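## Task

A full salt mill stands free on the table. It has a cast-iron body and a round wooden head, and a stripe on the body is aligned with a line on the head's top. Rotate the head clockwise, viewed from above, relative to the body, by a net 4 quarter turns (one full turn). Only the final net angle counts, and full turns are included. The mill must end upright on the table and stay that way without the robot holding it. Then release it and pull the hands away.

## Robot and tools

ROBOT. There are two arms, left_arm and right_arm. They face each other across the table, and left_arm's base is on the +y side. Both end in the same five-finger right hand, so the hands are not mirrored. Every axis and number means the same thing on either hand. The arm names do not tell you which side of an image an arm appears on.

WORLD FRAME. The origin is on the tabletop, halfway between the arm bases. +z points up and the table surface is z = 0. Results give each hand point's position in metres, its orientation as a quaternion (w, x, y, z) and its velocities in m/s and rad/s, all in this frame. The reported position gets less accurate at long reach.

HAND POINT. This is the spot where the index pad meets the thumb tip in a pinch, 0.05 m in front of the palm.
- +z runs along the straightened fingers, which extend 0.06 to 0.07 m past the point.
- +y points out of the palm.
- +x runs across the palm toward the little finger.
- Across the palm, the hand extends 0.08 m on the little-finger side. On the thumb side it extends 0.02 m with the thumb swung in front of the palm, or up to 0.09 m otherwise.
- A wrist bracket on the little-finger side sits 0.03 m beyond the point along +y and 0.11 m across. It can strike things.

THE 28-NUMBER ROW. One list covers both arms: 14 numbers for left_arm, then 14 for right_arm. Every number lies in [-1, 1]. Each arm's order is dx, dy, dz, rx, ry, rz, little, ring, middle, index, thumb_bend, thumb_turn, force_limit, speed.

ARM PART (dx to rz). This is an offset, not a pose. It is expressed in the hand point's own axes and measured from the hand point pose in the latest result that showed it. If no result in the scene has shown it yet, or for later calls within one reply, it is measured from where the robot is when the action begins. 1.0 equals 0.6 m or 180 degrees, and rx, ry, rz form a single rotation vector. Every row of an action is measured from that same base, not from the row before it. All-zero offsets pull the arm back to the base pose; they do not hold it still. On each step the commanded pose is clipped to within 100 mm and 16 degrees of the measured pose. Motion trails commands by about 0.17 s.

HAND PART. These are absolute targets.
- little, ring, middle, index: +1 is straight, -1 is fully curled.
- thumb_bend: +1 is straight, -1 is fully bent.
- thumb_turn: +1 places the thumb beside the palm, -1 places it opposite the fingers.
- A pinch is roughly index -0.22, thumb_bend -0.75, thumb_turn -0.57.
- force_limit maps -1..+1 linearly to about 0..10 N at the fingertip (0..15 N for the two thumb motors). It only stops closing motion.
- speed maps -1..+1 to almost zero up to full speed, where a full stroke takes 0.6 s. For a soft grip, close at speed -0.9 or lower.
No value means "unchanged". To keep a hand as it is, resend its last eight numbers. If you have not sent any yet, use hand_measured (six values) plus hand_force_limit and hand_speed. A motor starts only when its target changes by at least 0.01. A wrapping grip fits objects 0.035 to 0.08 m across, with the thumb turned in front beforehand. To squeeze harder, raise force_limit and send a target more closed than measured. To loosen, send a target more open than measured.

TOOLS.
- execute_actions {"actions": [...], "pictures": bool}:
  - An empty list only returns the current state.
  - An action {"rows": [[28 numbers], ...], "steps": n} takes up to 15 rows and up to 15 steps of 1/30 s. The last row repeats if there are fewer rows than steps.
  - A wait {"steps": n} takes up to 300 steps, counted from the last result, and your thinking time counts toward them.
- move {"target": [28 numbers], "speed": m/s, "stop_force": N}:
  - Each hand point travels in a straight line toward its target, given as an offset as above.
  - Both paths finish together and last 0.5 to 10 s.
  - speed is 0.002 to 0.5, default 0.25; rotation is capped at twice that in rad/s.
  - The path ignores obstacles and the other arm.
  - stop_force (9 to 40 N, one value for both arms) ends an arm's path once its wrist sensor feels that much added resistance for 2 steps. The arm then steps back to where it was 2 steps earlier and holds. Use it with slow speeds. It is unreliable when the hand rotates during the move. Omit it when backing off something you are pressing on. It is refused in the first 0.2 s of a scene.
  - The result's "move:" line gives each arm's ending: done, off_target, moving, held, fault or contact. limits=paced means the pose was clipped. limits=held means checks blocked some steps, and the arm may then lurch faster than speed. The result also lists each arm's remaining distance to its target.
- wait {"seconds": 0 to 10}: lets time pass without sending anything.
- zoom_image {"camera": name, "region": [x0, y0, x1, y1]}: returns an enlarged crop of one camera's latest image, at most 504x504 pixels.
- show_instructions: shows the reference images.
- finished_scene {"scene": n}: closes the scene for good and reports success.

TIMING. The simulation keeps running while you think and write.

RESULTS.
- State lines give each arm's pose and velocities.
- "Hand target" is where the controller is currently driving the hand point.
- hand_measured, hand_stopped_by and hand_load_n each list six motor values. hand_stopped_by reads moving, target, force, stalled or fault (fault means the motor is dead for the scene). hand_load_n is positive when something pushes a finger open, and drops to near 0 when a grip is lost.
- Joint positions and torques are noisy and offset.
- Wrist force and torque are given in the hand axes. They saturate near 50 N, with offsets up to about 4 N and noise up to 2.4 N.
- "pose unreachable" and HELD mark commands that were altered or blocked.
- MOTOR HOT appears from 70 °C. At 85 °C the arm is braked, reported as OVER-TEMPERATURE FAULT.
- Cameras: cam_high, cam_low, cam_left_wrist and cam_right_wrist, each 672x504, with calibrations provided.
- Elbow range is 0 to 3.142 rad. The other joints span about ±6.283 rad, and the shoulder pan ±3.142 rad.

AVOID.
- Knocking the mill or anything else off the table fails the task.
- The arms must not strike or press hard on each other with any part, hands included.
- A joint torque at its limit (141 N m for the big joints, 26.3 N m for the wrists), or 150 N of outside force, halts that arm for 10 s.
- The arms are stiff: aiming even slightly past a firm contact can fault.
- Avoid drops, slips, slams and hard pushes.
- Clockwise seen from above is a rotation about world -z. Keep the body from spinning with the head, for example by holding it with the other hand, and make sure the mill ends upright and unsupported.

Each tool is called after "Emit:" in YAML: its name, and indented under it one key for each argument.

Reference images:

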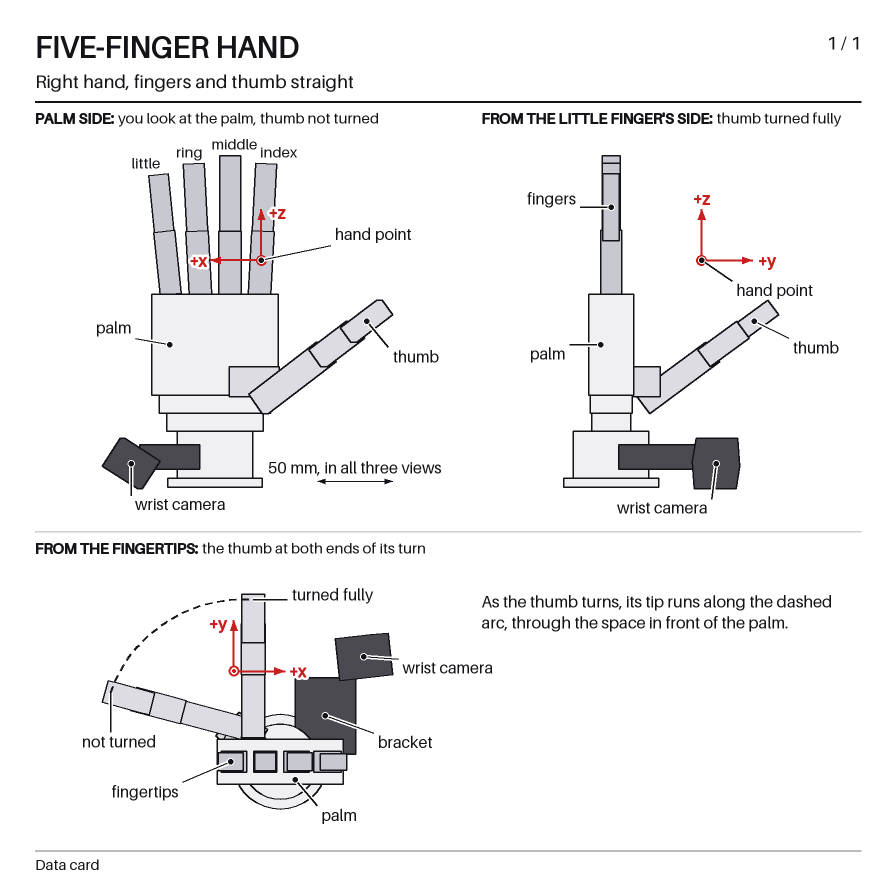

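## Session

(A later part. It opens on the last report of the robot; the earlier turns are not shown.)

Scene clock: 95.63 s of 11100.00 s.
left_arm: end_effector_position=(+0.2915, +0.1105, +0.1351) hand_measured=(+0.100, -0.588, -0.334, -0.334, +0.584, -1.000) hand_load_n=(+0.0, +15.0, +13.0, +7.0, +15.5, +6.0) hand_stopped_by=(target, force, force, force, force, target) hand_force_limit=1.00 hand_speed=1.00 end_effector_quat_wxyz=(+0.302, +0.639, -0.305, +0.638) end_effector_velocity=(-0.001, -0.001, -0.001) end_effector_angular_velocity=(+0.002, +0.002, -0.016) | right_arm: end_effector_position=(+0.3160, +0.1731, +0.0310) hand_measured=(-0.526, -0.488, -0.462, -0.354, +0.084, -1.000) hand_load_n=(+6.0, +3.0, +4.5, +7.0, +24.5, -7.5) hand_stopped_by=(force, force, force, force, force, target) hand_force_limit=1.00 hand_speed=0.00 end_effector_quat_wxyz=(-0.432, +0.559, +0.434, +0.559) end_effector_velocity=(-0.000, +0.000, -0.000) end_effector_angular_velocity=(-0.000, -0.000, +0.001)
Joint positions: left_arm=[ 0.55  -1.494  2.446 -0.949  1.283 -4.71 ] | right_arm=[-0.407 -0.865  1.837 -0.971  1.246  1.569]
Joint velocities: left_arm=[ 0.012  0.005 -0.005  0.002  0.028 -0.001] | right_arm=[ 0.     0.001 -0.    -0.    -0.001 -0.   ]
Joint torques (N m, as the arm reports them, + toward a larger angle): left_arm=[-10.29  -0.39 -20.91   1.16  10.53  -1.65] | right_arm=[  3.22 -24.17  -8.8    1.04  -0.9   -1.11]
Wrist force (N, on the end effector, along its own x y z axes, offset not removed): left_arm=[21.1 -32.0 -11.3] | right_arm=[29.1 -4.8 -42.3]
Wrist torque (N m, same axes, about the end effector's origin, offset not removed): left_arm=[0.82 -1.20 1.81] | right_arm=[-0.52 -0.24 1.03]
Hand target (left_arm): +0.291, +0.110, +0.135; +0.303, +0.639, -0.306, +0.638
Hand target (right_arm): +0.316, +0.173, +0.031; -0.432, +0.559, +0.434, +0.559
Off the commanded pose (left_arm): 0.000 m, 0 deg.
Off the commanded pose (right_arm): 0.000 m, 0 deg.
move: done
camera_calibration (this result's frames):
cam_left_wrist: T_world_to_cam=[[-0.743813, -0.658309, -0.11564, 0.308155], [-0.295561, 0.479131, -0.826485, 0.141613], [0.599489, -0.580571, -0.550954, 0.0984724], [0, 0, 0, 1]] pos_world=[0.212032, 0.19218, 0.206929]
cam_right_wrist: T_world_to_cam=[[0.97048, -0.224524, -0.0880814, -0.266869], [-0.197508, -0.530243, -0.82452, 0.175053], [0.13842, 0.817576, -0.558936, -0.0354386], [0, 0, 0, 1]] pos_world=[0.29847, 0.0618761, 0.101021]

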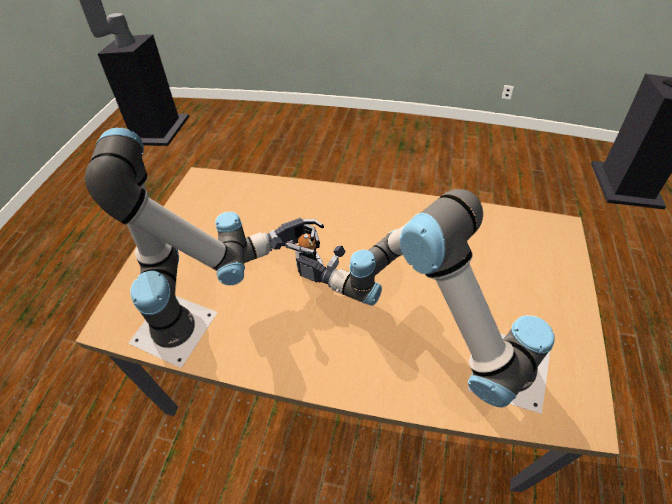

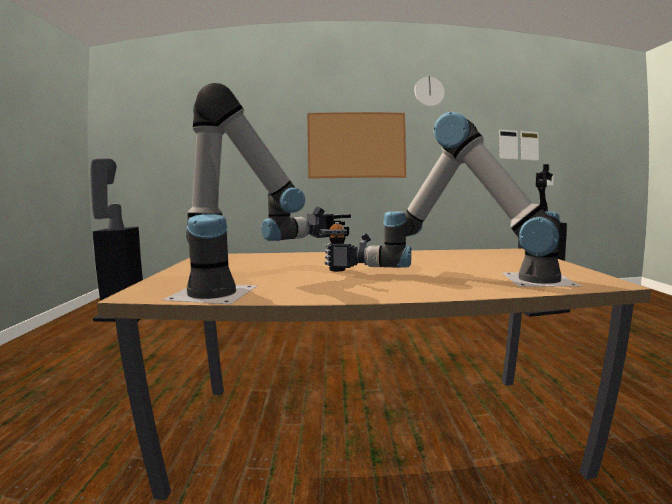

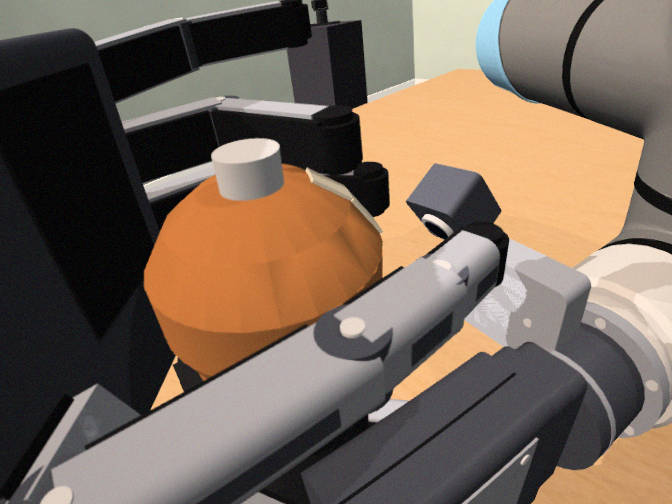

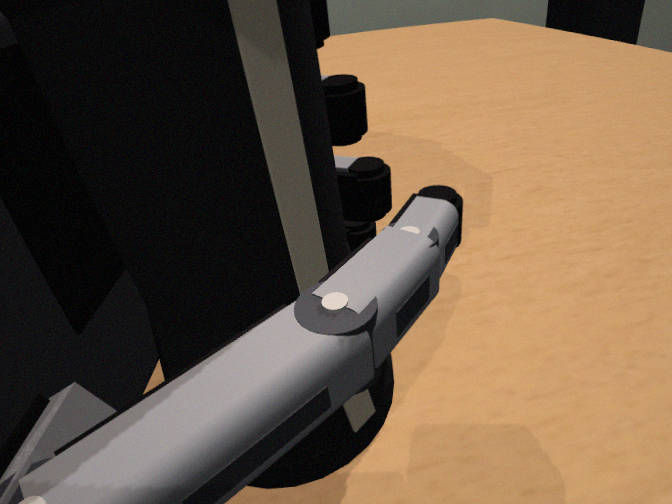

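Emit:
move:
  target: [0,0.017,-0.019,-0.139,0,0,0.1,-0.8,-0.8,-0.8,-0.8,-1,1,1,0,0,0,0,0,0,-0.6,-1,-1,-1,-1,-1,1,0]
  speed: 0.15

Emit:
move:
  target: [0,-0.05,0.0063,0.278,0,0,0.1,0,0,0,0.9,-1,1,1,0,0,0,0,0,0,-0.6,-1,-1,-1,-1,-1,1,0]

Emit:
move:
  target: [0,0.02,-0.018,-0.139,0,0,0.1,-0.9,-0.9,-0.9,-0.9,-1,1,1,0,0,0,0,0,0,-0.6,-1,-1,-1,-1,-1,1,0]
  speed: 0.15

Emit:
move:
  target: [0,0.017,-0.019,-0.139,0,0,0.1,-0.8,-0.8,-0.8,-0.8,-1,1,1,0,0,0,0,0,0,-0.6,-1,-1,-1,-1,-1,1,0]
  speed: 0.15

Emit:
move:
  target: [0,-0.05,0.0063,0.278,0,0,0.1,0,0,0,0.9,-1,1,1,0,0,0,0,0,0,-0.6,-1,-1,-1,-1,-1,1,0]

Scene clock: 100.17 s of 11100.00 s.
left_arm: end_effector_position=(+0.2766, +0.1132, +0.1350) hand_measured=(+0.100, -0.588, -0.334, -0.312, +0.584, -1.000) hand_load_n=(+0.0, +13.5, +14.5, +20.0, +15.0, +6.5) hand_stopped_by=(target, force, force, force, force, target) hand_force_limit=1.00 hand_speed=1.00 end_effector_quat_wxyz=(+0.433, +0.559, -0.436, +0.557) end_effector_velocity=(-0.000, -0.000, -0.000) end_effector_angular_velocity=(+0.001, +0.000, -0.016) | right_arm: end_effector_position=(+0.3160, +0.1731, +0.0310) hand_measured=(-0.524, -0.488, -0.462, -0.354, +0.084, -1.000) hand_load_n=(+13.5, +8.0, +6.5, +6.5, +24.0, -11.5) hand_stopped_by=(force, force, force, force, force, target) hand_force_limit=1.00 hand_speed=0.00 end_effector_quat_wxyz=(-0.432, +0.559, +0.434, +0.559) end_effector_velocity=(-0.001, -0.000, -0.002) end_effector_angular_velocity=(-0.003, +0.001, +0.001)
Joint positions: left_arm=[ 0.87  -1.357  2.273 -0.91   2.038 -4.708] | right_arm=[-0.407 -0.865  1.837 -0.971  1.246  1.569]
Joint velocities: left_arm=[ 0.008  0.008 -0.01   0.003  0.024  0.   ] | right_arm=[ 0.001  0.003  0.     0.001 -0.001 -0.001]
Joint torques (N m, as the arm reports them, + toward a larger angle): left_arm=[-0.24 -8.39 -2.13  6.84  9.96  1.04] | right_arm=[ -1.59 -35.93  -1.19   0.11  -1.17   1.32]
Wrist force (N, on the end effector, along its own x y z axes, offset not removed): left_arm=[16.7 -25.1 15.7] | right_arm=[14.6 -11.7 -6.1]
Wrist torque (N m, same axes, about the end effector's origin, offset not removed): left_arm=[0.64 -0.77 1.55] | right_arm=[-1.67 -2.14 -1.40]
Hand target (left_arm): +0.277, +0.113, +0.135; +0.433, +0.559, -0.436, +0.557
Hand target (right_arm): +0.316, +0.173, +0.031; -0.432, +0.559, +0.434, +0.559
Off the commanded pose (left_arm): 0.000 m, 0 deg.
Off the commanded pose (right_arm): 0.000 m, 0 deg.
move: done
camera_calibration (this result's frames):
cam_left_wrist: T_world_to_cam=[[-0.952091, -0.283602, -0.114423, 0.313847], [-0.0677011, 0.560337, -0.825493, 0.0635136], [0.298227, -0.778198, -0.552692, 0.214777], [0, 0, 0, 1]] pos_world=[0.239059, 0.220558, 0.207047]
cam_right_wrist: T_world_to_cam=[[0.970477, -0.224535, -0.0880853, -0.266863], [-0.197519, -0.53025, -0.824513, 0.175054], [0.138425, 0.817569, -0.558945, -0.0354393], [0, 0, 0, 1]] pos_world=[0.298466, 0.0618762, 0.101019]

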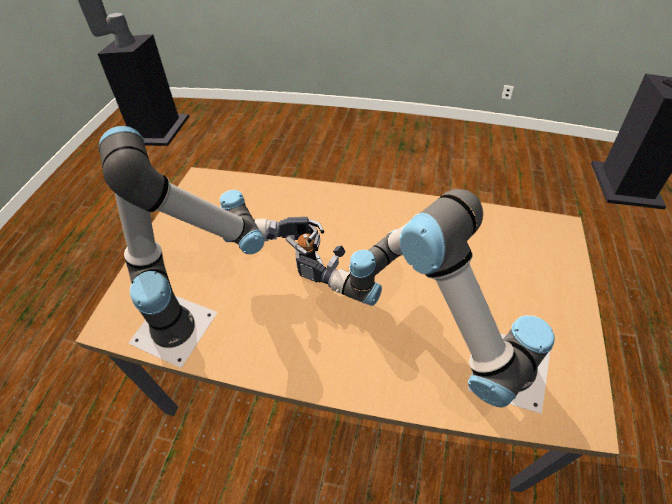

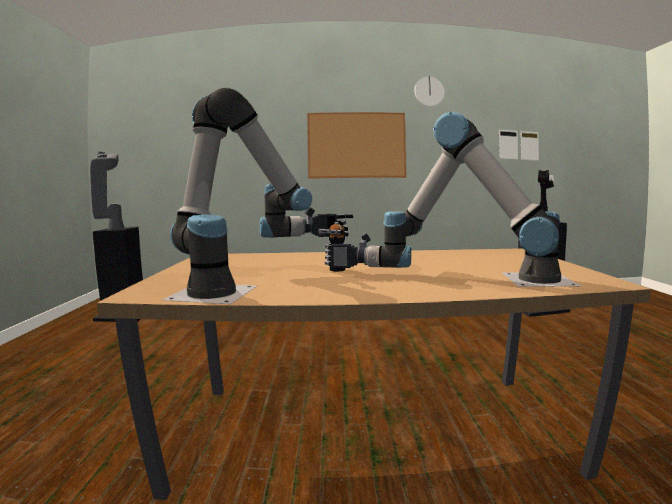

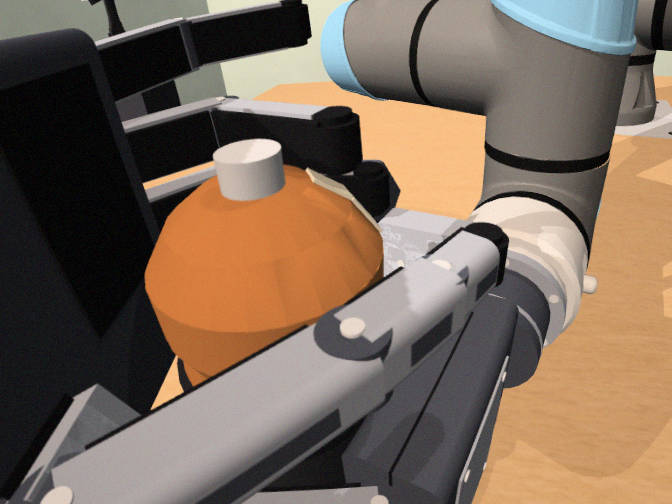

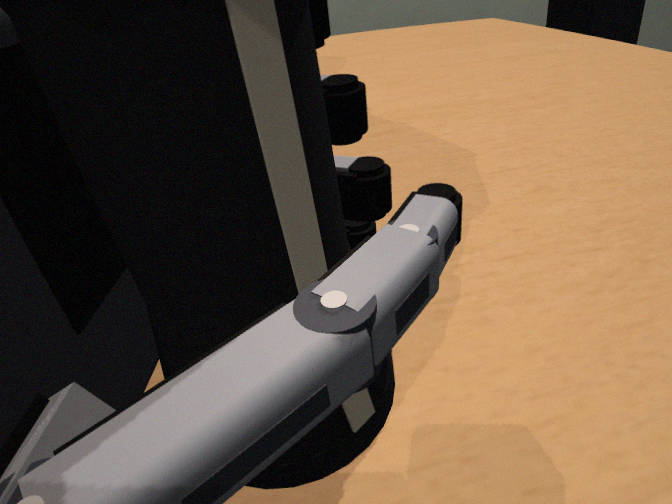

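Scene clock: 102.47 s of 11100.00 s.
left_arm: end_effector_position=(+0.3062, +0.1166, +0.1350) hand_measured=(+0.100, +0.000, +0.000, +0.000, +0.900, -1.000) hand_load_n=(+0.0, +0.0, +0.0, +0.0, +0.5, +0.0) hand_stopped_by=(target, target, target, target, target, target) hand_force_limit=1.00 hand_speed=1.00 end_effector_quat_wxyz=(+0.157, +0.689, -0.160, +0.689) end_effector_velocity=(+0.001, +0.000, -0.001) end_effector_angular_velocity=(+0.003, -0.000, +0.016) | right_arm: end_effector_position=(+0.3159, +0.1731, +0.0310) hand_measured=(-0.524, -0.488, -0.462, -0.354, +0.084, -1.000) hand_load_n=(+7.5, +4.0, +6.0, +9.0, +24.5, -7.0) hand_stopped_by=(force, force, force, force, force, target) hand_force_limit=1.00 hand_speed=0.00 end_effector_quat_wxyz=(-0.432, +0.559, +0.434, +0.559) end_effector_velocity=(+0.000, +0.001, +0.002) end_effector_angular_velocity=(+0.003, -0.002, -0.001)
Joint positions: left_arm=[ 0.22  -1.491  2.446 -0.952  0.516 -4.71 ] | right_arm=[-0.407 -0.865  1.837 -0.971  1.246  1.569]
Joint velocities: left_arm=[-0.008  0.006 -0.005  0.002 -0.023  0.   ] | right_arm=[ 0.002 -0.001 -0.002 -0.001  0.003 -0.   ]
Joint torques (N m, as the arm reports them, + toward a larger angle): left_arm=[-13.87  -7.3  -24.02  -0.81   1.2    1.49] | right_arm=[ -8.06 -34.41 -21.23   0.13  -0.73   1.46]
Wrist force (N, on the end effector, along its own x y z axes, offset not removed): left_arm=[1.6 -12.6 0.5] | right_arm=[26.3 -6.6 -30.7]
Wrist torque (N m, same axes, about the end effector's origin, offset not removed): left_arm=[-0.58 0.14 0.11] | right_arm=[0.67 -0.72 1.05]
Hand target (left_arm): +0.306, +0.117, +0.135; +0.156, +0.689, -0.159, +0.689
Hand target (right_arm): +0.316, +0.173, +0.031; -0.432, +0.559, +0.434, +0.559
Off the commanded pose (left_arm): 0.000 m, 0 deg.
Off the commanded pose (right_arm): 0.000 m, 0 deg.
move: done
camera_calibration (this result's frames):
cam_left_wrist: T_world_to_cam=[[-0.395271, -0.911198, -0.116095, 0.245952], [-0.468787, 0.308797, -0.827577, 0.216027], [0.789937, -0.272693, -0.549216, -0.00129302], [0, 0, 0, 1]] pos_world=[0.199509, 0.15705, 0.206622]
cam_right_wrist: T_world_to_cam=[[0.970481, -0.224516, -0.0880855, -0.266864], [-0.197508, -0.530253, -0.824513, 0.175052], [0.138409, 0.817572, -0.558944, -0.0354358], [0, 0, 0, 1]] pos_world=[0.298465, 0.0618779, 0.101019]

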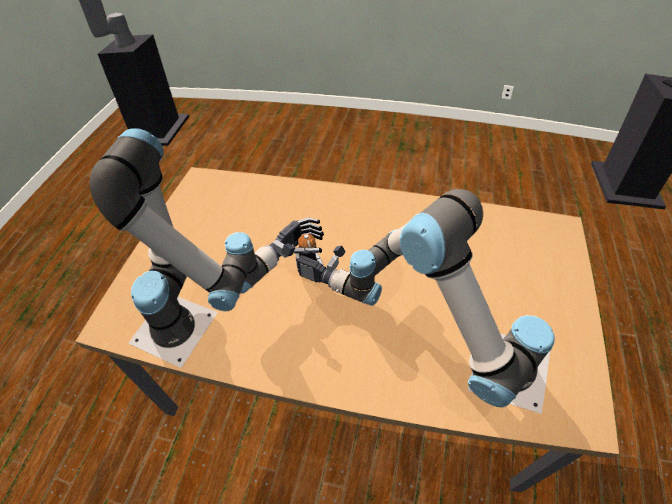

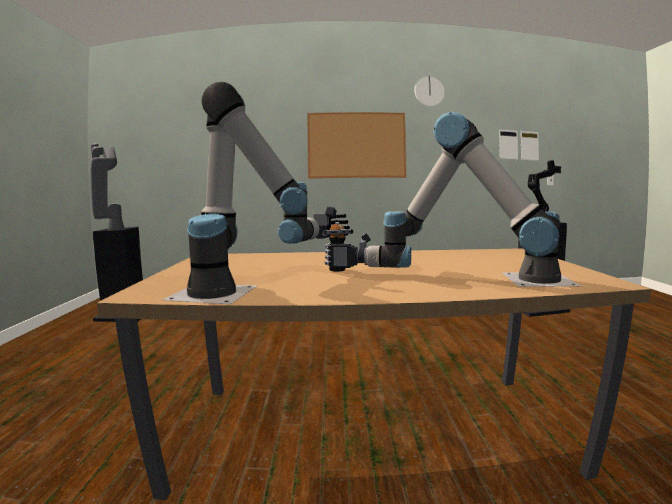

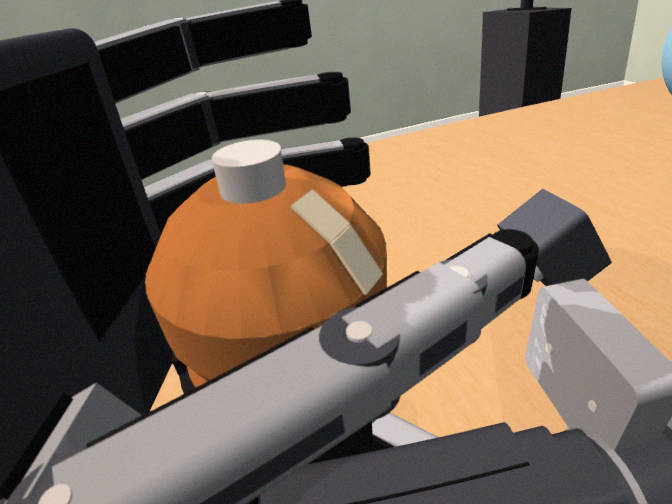

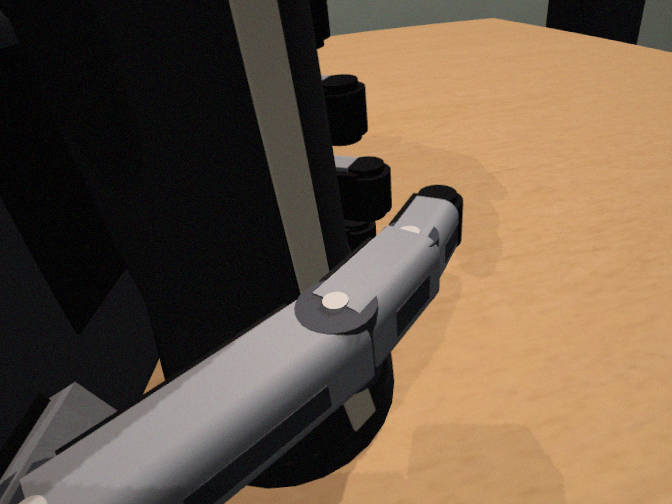

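Scene clock: 104.40 s of 11100.00 s.
left_arm: end_effector_position=(+0.2914, +0.1107, +0.1351) hand_measured=(+0.100, -0.596, -0.350, -0.350, +0.652, -1.000) hand_load_n=(+0.0, +14.0, +14.5, +8.5, +14.0, +6.5) hand_stopped_by=(target, force, force, force, force, target) hand_force_limit=1.00 hand_speed=1.00 end_effector_quat_wxyz=(+0.301, +0.639, -0.305, +0.638) end_effector_velocity=(-0.000, -0.000, +0.001) end_effector_angular_velocity=(-0.003, +0.001, -0.013) | right_arm: end_effector_position=(+0.3160, +0.1731, +0.0310) hand_measured=(-0.524, -0.488, -0.462, -0.354, +0.084, -1.000) hand_load_n=(+7.5, +3.5, +5.0, +7.0, +24.0, -9.0) hand_stopped_by=(force, force, force, force, force, target) hand_force_limit=1.00 hand_speed=0.00 end_effector_quat_wxyz=(-0.432, +0.559, +0.434, +0.559) end_effector_velocity=(+0.000, -0.000, +0.001) end_effector_angular_velocity=(-0.000, -0.001, -0.002)
Joint positions: left_arm=[ 0.548 -1.495  2.447 -0.95   1.28  -4.71 ] | right_arm=[-0.407 -0.865  1.837 -0.971  1.246  1.569]
Joint velocities: left_arm=[ 0.012  0.002 -0.004  0.     0.025 -0.002] | right_arm=[ 0.    -0.001  0.     0.001  0.002 -0.001]
Joint torques (N m, as the arm reports them, + toward a larger angle): left_arm=[-11.91   0.58 -15.08   1.64  11.09  -3.98] | right_arm=[  4.06 -34.52 -11.08  -0.27  -0.68   1.25]
Wrist force (N, on the end effector, along its own x y z axes, offset not removed): left_arm=[20.5 -35.9 -1.8] | right_arm=[26.7 -9.1 -39.5]
Wrist torque (N m, same axes, about the end effector's origin, offset not removed): left_arm=[0.07 -1.20 1.66] | right_arm=[-0.54 -0.31 0.12]
Hand target (left_arm): +0.291, +0.111, +0.135; +0.302, +0.639, -0.305, +0.638
Hand target (right_arm): +0.316, +0.173, +0.031; -0.432, +0.559, +0.434, +0.559
Off the commanded pose (left_arm): 0.000 m, 0 deg.
Off the commanded pose (right_arm): 0.000 m, 0 deg.
move: done
camera_calibration (this result's frames):
cam_left_wrist: T_world_to_cam=[[-0.742681, -0.65956, -0.115782, 0.308072], [-0.296273, 0.478695, -0.826482, 0.141765], [0.600539, -0.579509, -0.550928, 0.0981544], [0, 0, 0, 1]] pos_world=[0.211855, 0.192211, 0.206912]
cam_right_wrist: T_world_to_cam=[[0.97048, -0.224523, -0.0880818, -0.26687], [-0.197508, -0.530245, -0.824519, 0.175057], [0.138419, 0.817576, -0.558937, -0.0354395], [0, 0, 0, 1]] pos_world=[0.298472, 0.061879, 0.101023]

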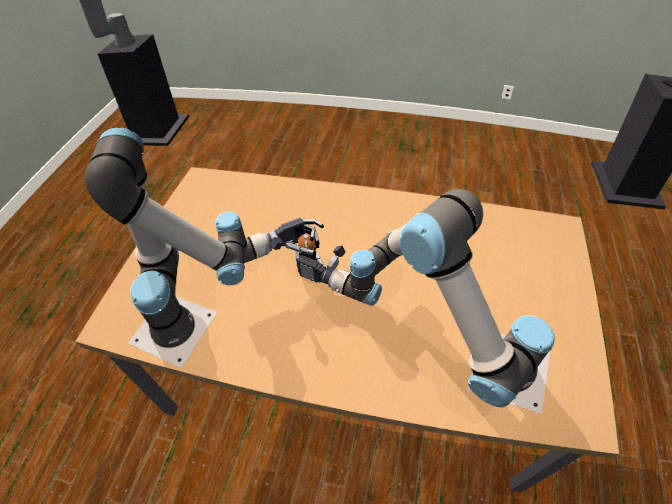

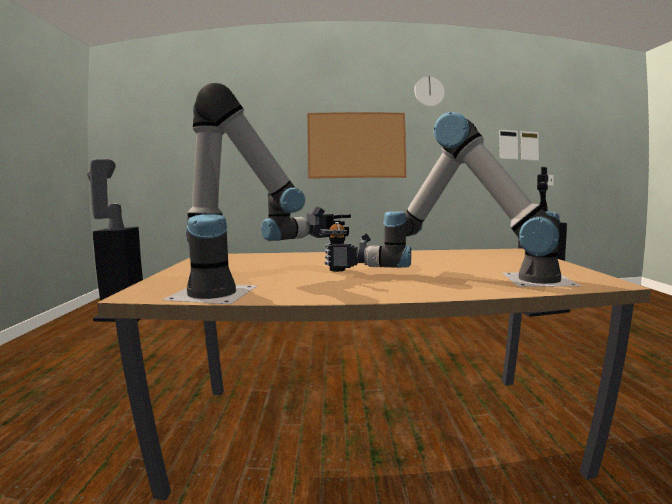

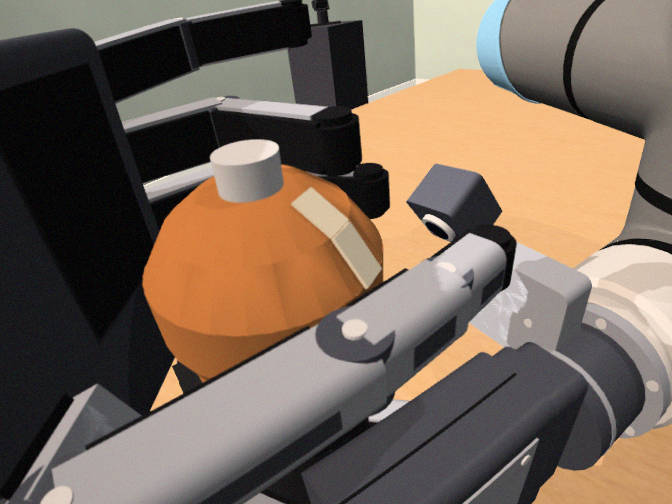

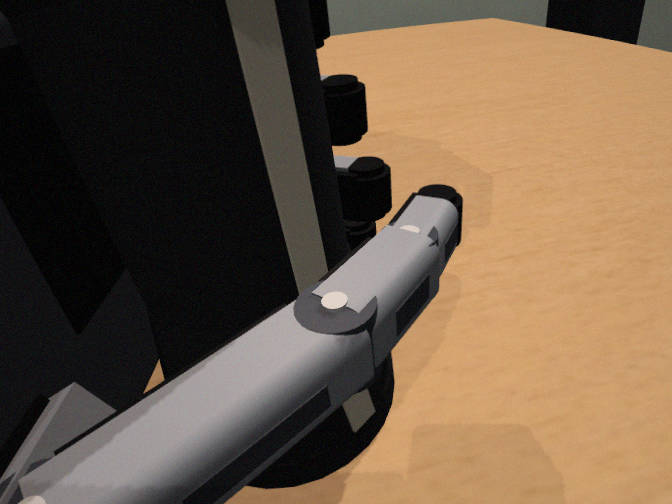

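Scene clock: 106.30 s of 11100.00 s.
left_arm: end_effector_position=(+0.2766, +0.1133, +0.1350) hand_measured=(+0.100, -0.596, -0.348, -0.318, +0.624, -1.000) hand_load_n=(+0.0, +14.5, +18.0, +20.0, +15.0, +7.0) hand_stopped_by=(target, force, force, force, force, target) hand_force_limit=1.00 hand_speed=1.00 end_effector_quat_wxyz=(+0.432, +0.559, -0.435, +0.558) end_effector_velocity=(+0.000, -0.000, +0.001) end_effector_angular_velocity=(-0.002, -0.001, -0.015) | right_arm: end_effector_position=(+0.3159, +0.1731, +0.0310) hand_measured=(-0.524, -0.488, -0.462, -0.354, +0.084, -1.000) hand_load_n=(+15.0, +9.0, +6.5, +6.5, +23.5, -12.5) hand_stopped_by=(force, force, force, force, force, target) hand_force_limit=1.00 hand_speed=0.00 end_effector_quat_wxyz=(-0.432, +0.559, +0.434, +0.559) end_effector_velocity=(+0.001, +0.000, -0.000) end_effector_angular_velocity=(+0.000, -0.001, -0.002)
Joint positions: left_arm=[ 0.87  -1.358  2.274 -0.91   2.036 -4.708] | right_arm=[-0.407 -0.865  1.837 -0.971  1.246  1.569]
Joint velocities: left_arm=[ 0.009  0.006 -0.01   0.002  0.024 -0.   ] | right_arm=[-0.001  0.002 -0.002 -0.     0.001 -0.001]
Joint torques (N m, as the arm reports them, + toward a larger angle): left_arm=[-2.23 -7.22  1.25  6.66 10.    0.78] | right_arm=[-10.18 -33.9  -12.53  -0.1   -0.39   1.5 ]
Wrist force (N, on the end effector, along its own x y z axes, offset not removed): left_arm=[17.0 -26.1 21.0] | right_arm=[7.9 -14.5 3.0]
Wrist torque (N m, same axes, about the end effector's origin, offset not removed): left_arm=[0.30 -1.17 1.57] | right_arm=[-2.17 -2.22 -1.92]
Hand target (left_arm): +0.276, +0.113, +0.135; +0.433, +0.559, -0.436, +0.557
Hand target (right_arm): +0.316, +0.173, +0.031; -0.432, +0.559, +0.434, +0.559
Off the commanded pose (left_arm): 0.000 m, 0 deg.
Off the commanded pose (right_arm): 0.000 m, 0 deg.
move: done
camera_calibration (this result's frames):
cam_left_wrist: T_world_to_cam=[[-0.951591, -0.28522, -0.114561, 0.31392], [-0.0685588, 0.560286, -0.825457, 0.0636533], [0.299624, -0.777643, -0.552718, 0.214447], [0, 0, 0, 1]] pos_world=[0.238833, 0.220636, 0.207035]
cam_right_wrist: T_world_to_cam=[[0.970486, -0.224498, -0.0880817, -0.266859], [-0.197494, -0.53025, -0.824519, 0.175054], [0.138397, 0.817579, -0.558937, -0.0354365], [0, 0, 0, 1]] pos_world=[0.298459, 0.0618851, 0.101023]

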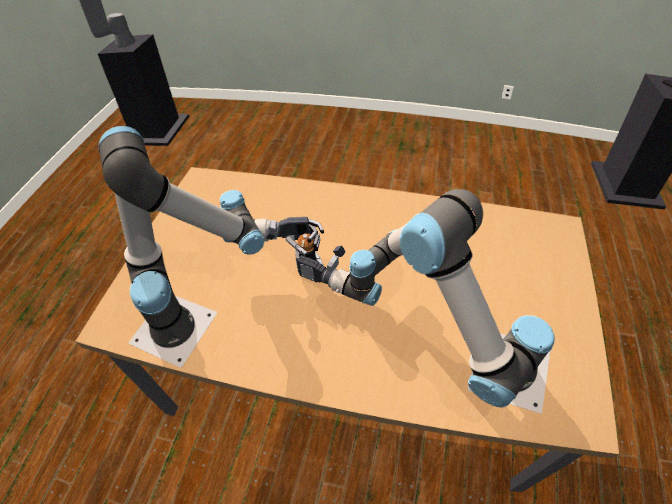

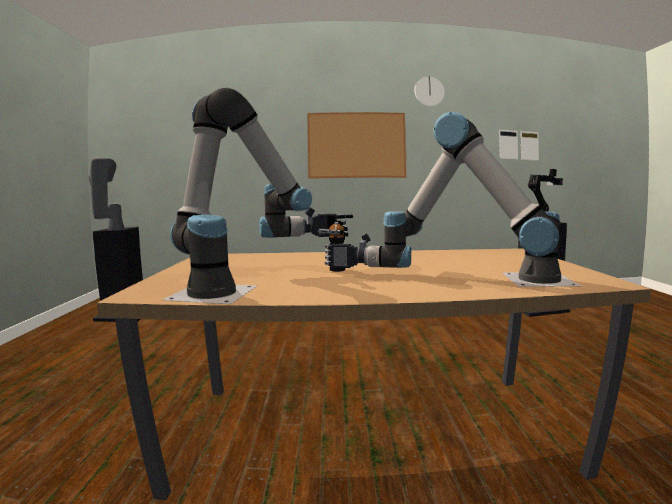

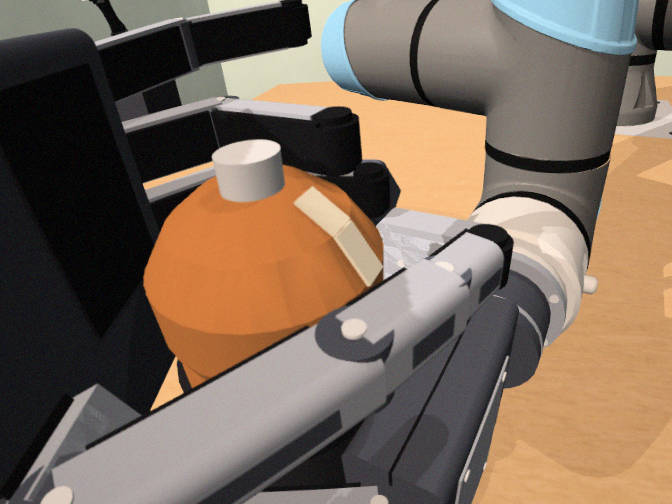

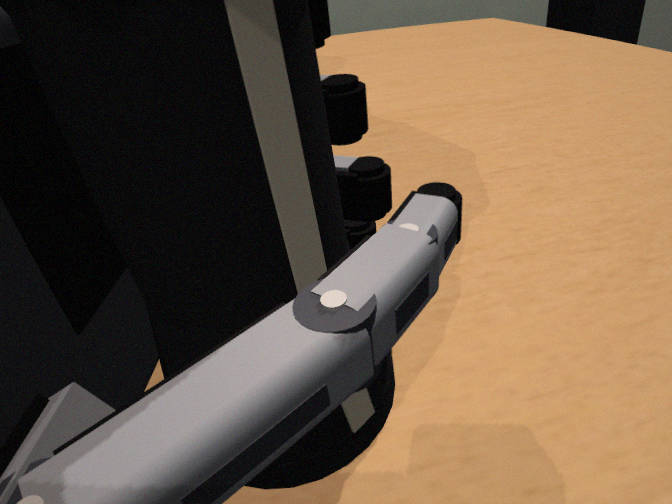

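Scene clock: 108.60 s of 11100.00 s.
left_arm: end_effector_position=(+0.3061, +0.1168, +0.1350) hand_measured=(+0.100, +0.000, +0.000, +0.000, +0.900, -1.000) hand_load_n=(+0.0, +0.0, +0.0, +0.0, +0.5, +0.0) hand_stopped_by=(target, target, target, target, target, target) hand_force_limit=1.00 hand_speed=1.00 end_effector_quat_wxyz=(+0.156, +0.689, -0.159, +0.689) end_effector_velocity=(+0.001, -0.000, +0.000) end_effector_angular_velocity=(+0.001, -0.001, +0.015) | right_arm: end_effector_position=(+0.3159, +0.1731, +0.0310) hand_measured=(-0.524, -0.488, -0.462, -0.354, +0.084, -1.000) hand_load_n=(+8.0, +4.5, +6.0, +8.5, +24.5, -7.5) hand_stopped_by=(force, force, force, force, force, target) hand_force_limit=1.00 hand_speed=0.00 end_effector_quat_wxyz=(-0.432, +0.559, +0.434, +0.559) end_effector_velocity=(+0.000, -0.001, -0.000) end_effector_angular_velocity=(-0.001, +0.001, -0.002)
Joint positions: left_arm=[ 0.218 -1.491  2.446 -0.953  0.513 -4.71 ] | right_arm=[-0.407 -0.865  1.837 -0.971  1.246  1.569]
Joint velocities: left_arm=[-0.008  0.004 -0.005  0.001 -0.023  0.002] | right_arm=[-0.    -0.     0.001  0.001  0.002  0.   ]
Joint torques (N m, as the arm reports them, + toward a larger angle): left_arm=[-11.69  -6.72 -24.95  -1.17   0.88   1.67] | right_arm=[  0.59 -35.55 -12.32  -0.19  -0.52   1.38]
Wrist force (N, on the end effector, along its own x y z axes, offset not removed): left_arm=[4.8 -13.7 2.0] | right_arm=[26.3 -7.4 -32.0]
Wrist torque (N m, same axes, about the end effector's origin, offset not removed): left_arm=[-0.87 -0.39 0.19] | right_arm=[0.65 -0.88 1.24]
Hand target (left_arm): +0.306, +0.117, +0.135; +0.155, +0.690, -0.158, +0.689
Hand target (right_arm): +0.316, +0.173, +0.031; -0.432, +0.559, +0.434, +0.559
Off the commanded pose (left_arm): 0.000 m, 0 deg.
Off the commanded pose (right_arm): 0.000 m, 0 deg.
move: done
camera_calibration (this result's frames):
cam_left_wrist: T_world_to_cam=[[-0.393693, -0.911865, -0.116227, 0.245731], [-0.469217, 0.308069, -0.827604, 0.216154], [0.790469, -0.271286, -0.549147, -0.0015521], [0, 0, 0, 1]] pos_world=[0.199393, 0.157062, 0.206598]
cam_right_wrist: T_world_to_cam=[[0.970486, -0.224495, -0.088082, -0.266867], [-0.197493, -0.53025, -0.824519, 0.175054], [0.138395, 0.81758, -0.558937, -0.0354349], [0, 0, 0, 1]] pos_world=[0.298467, 0.0618827, 0.101023]

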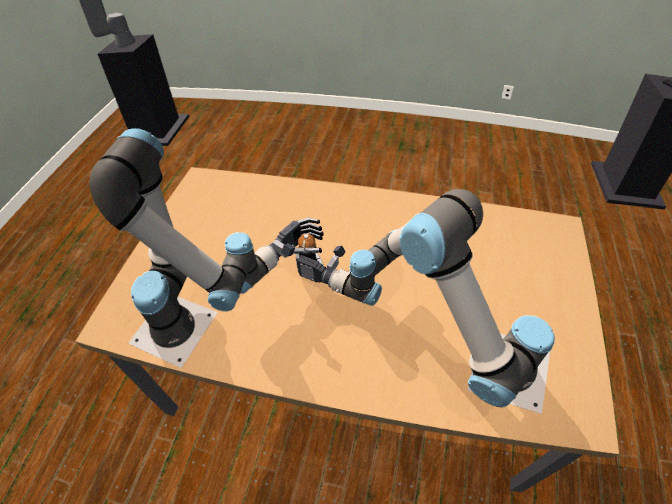

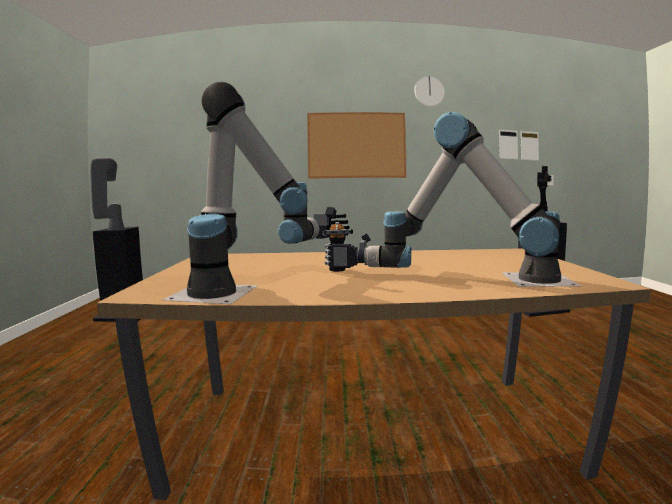

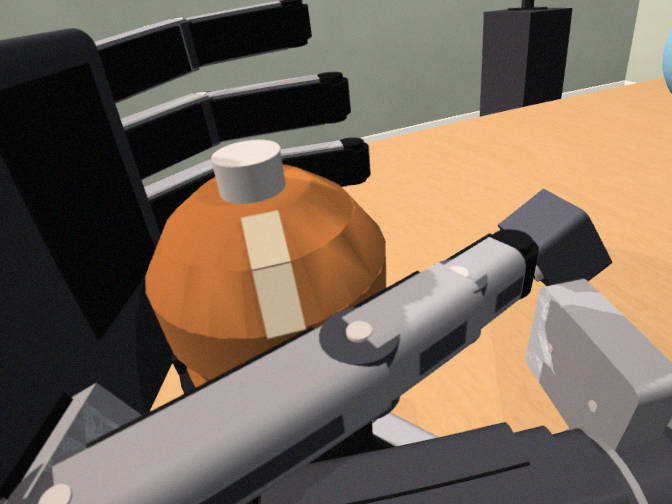

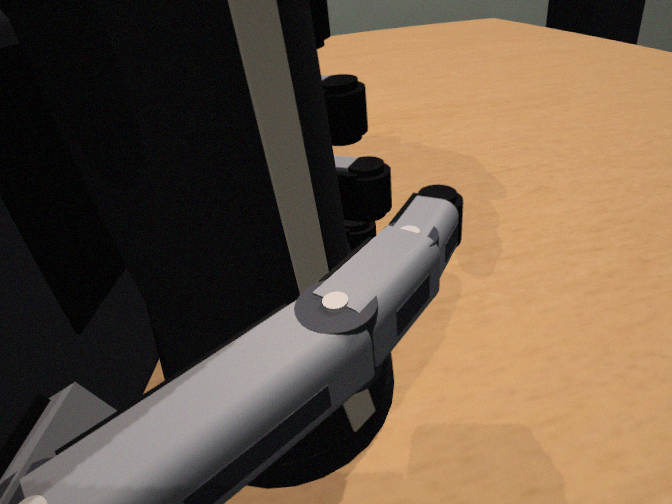

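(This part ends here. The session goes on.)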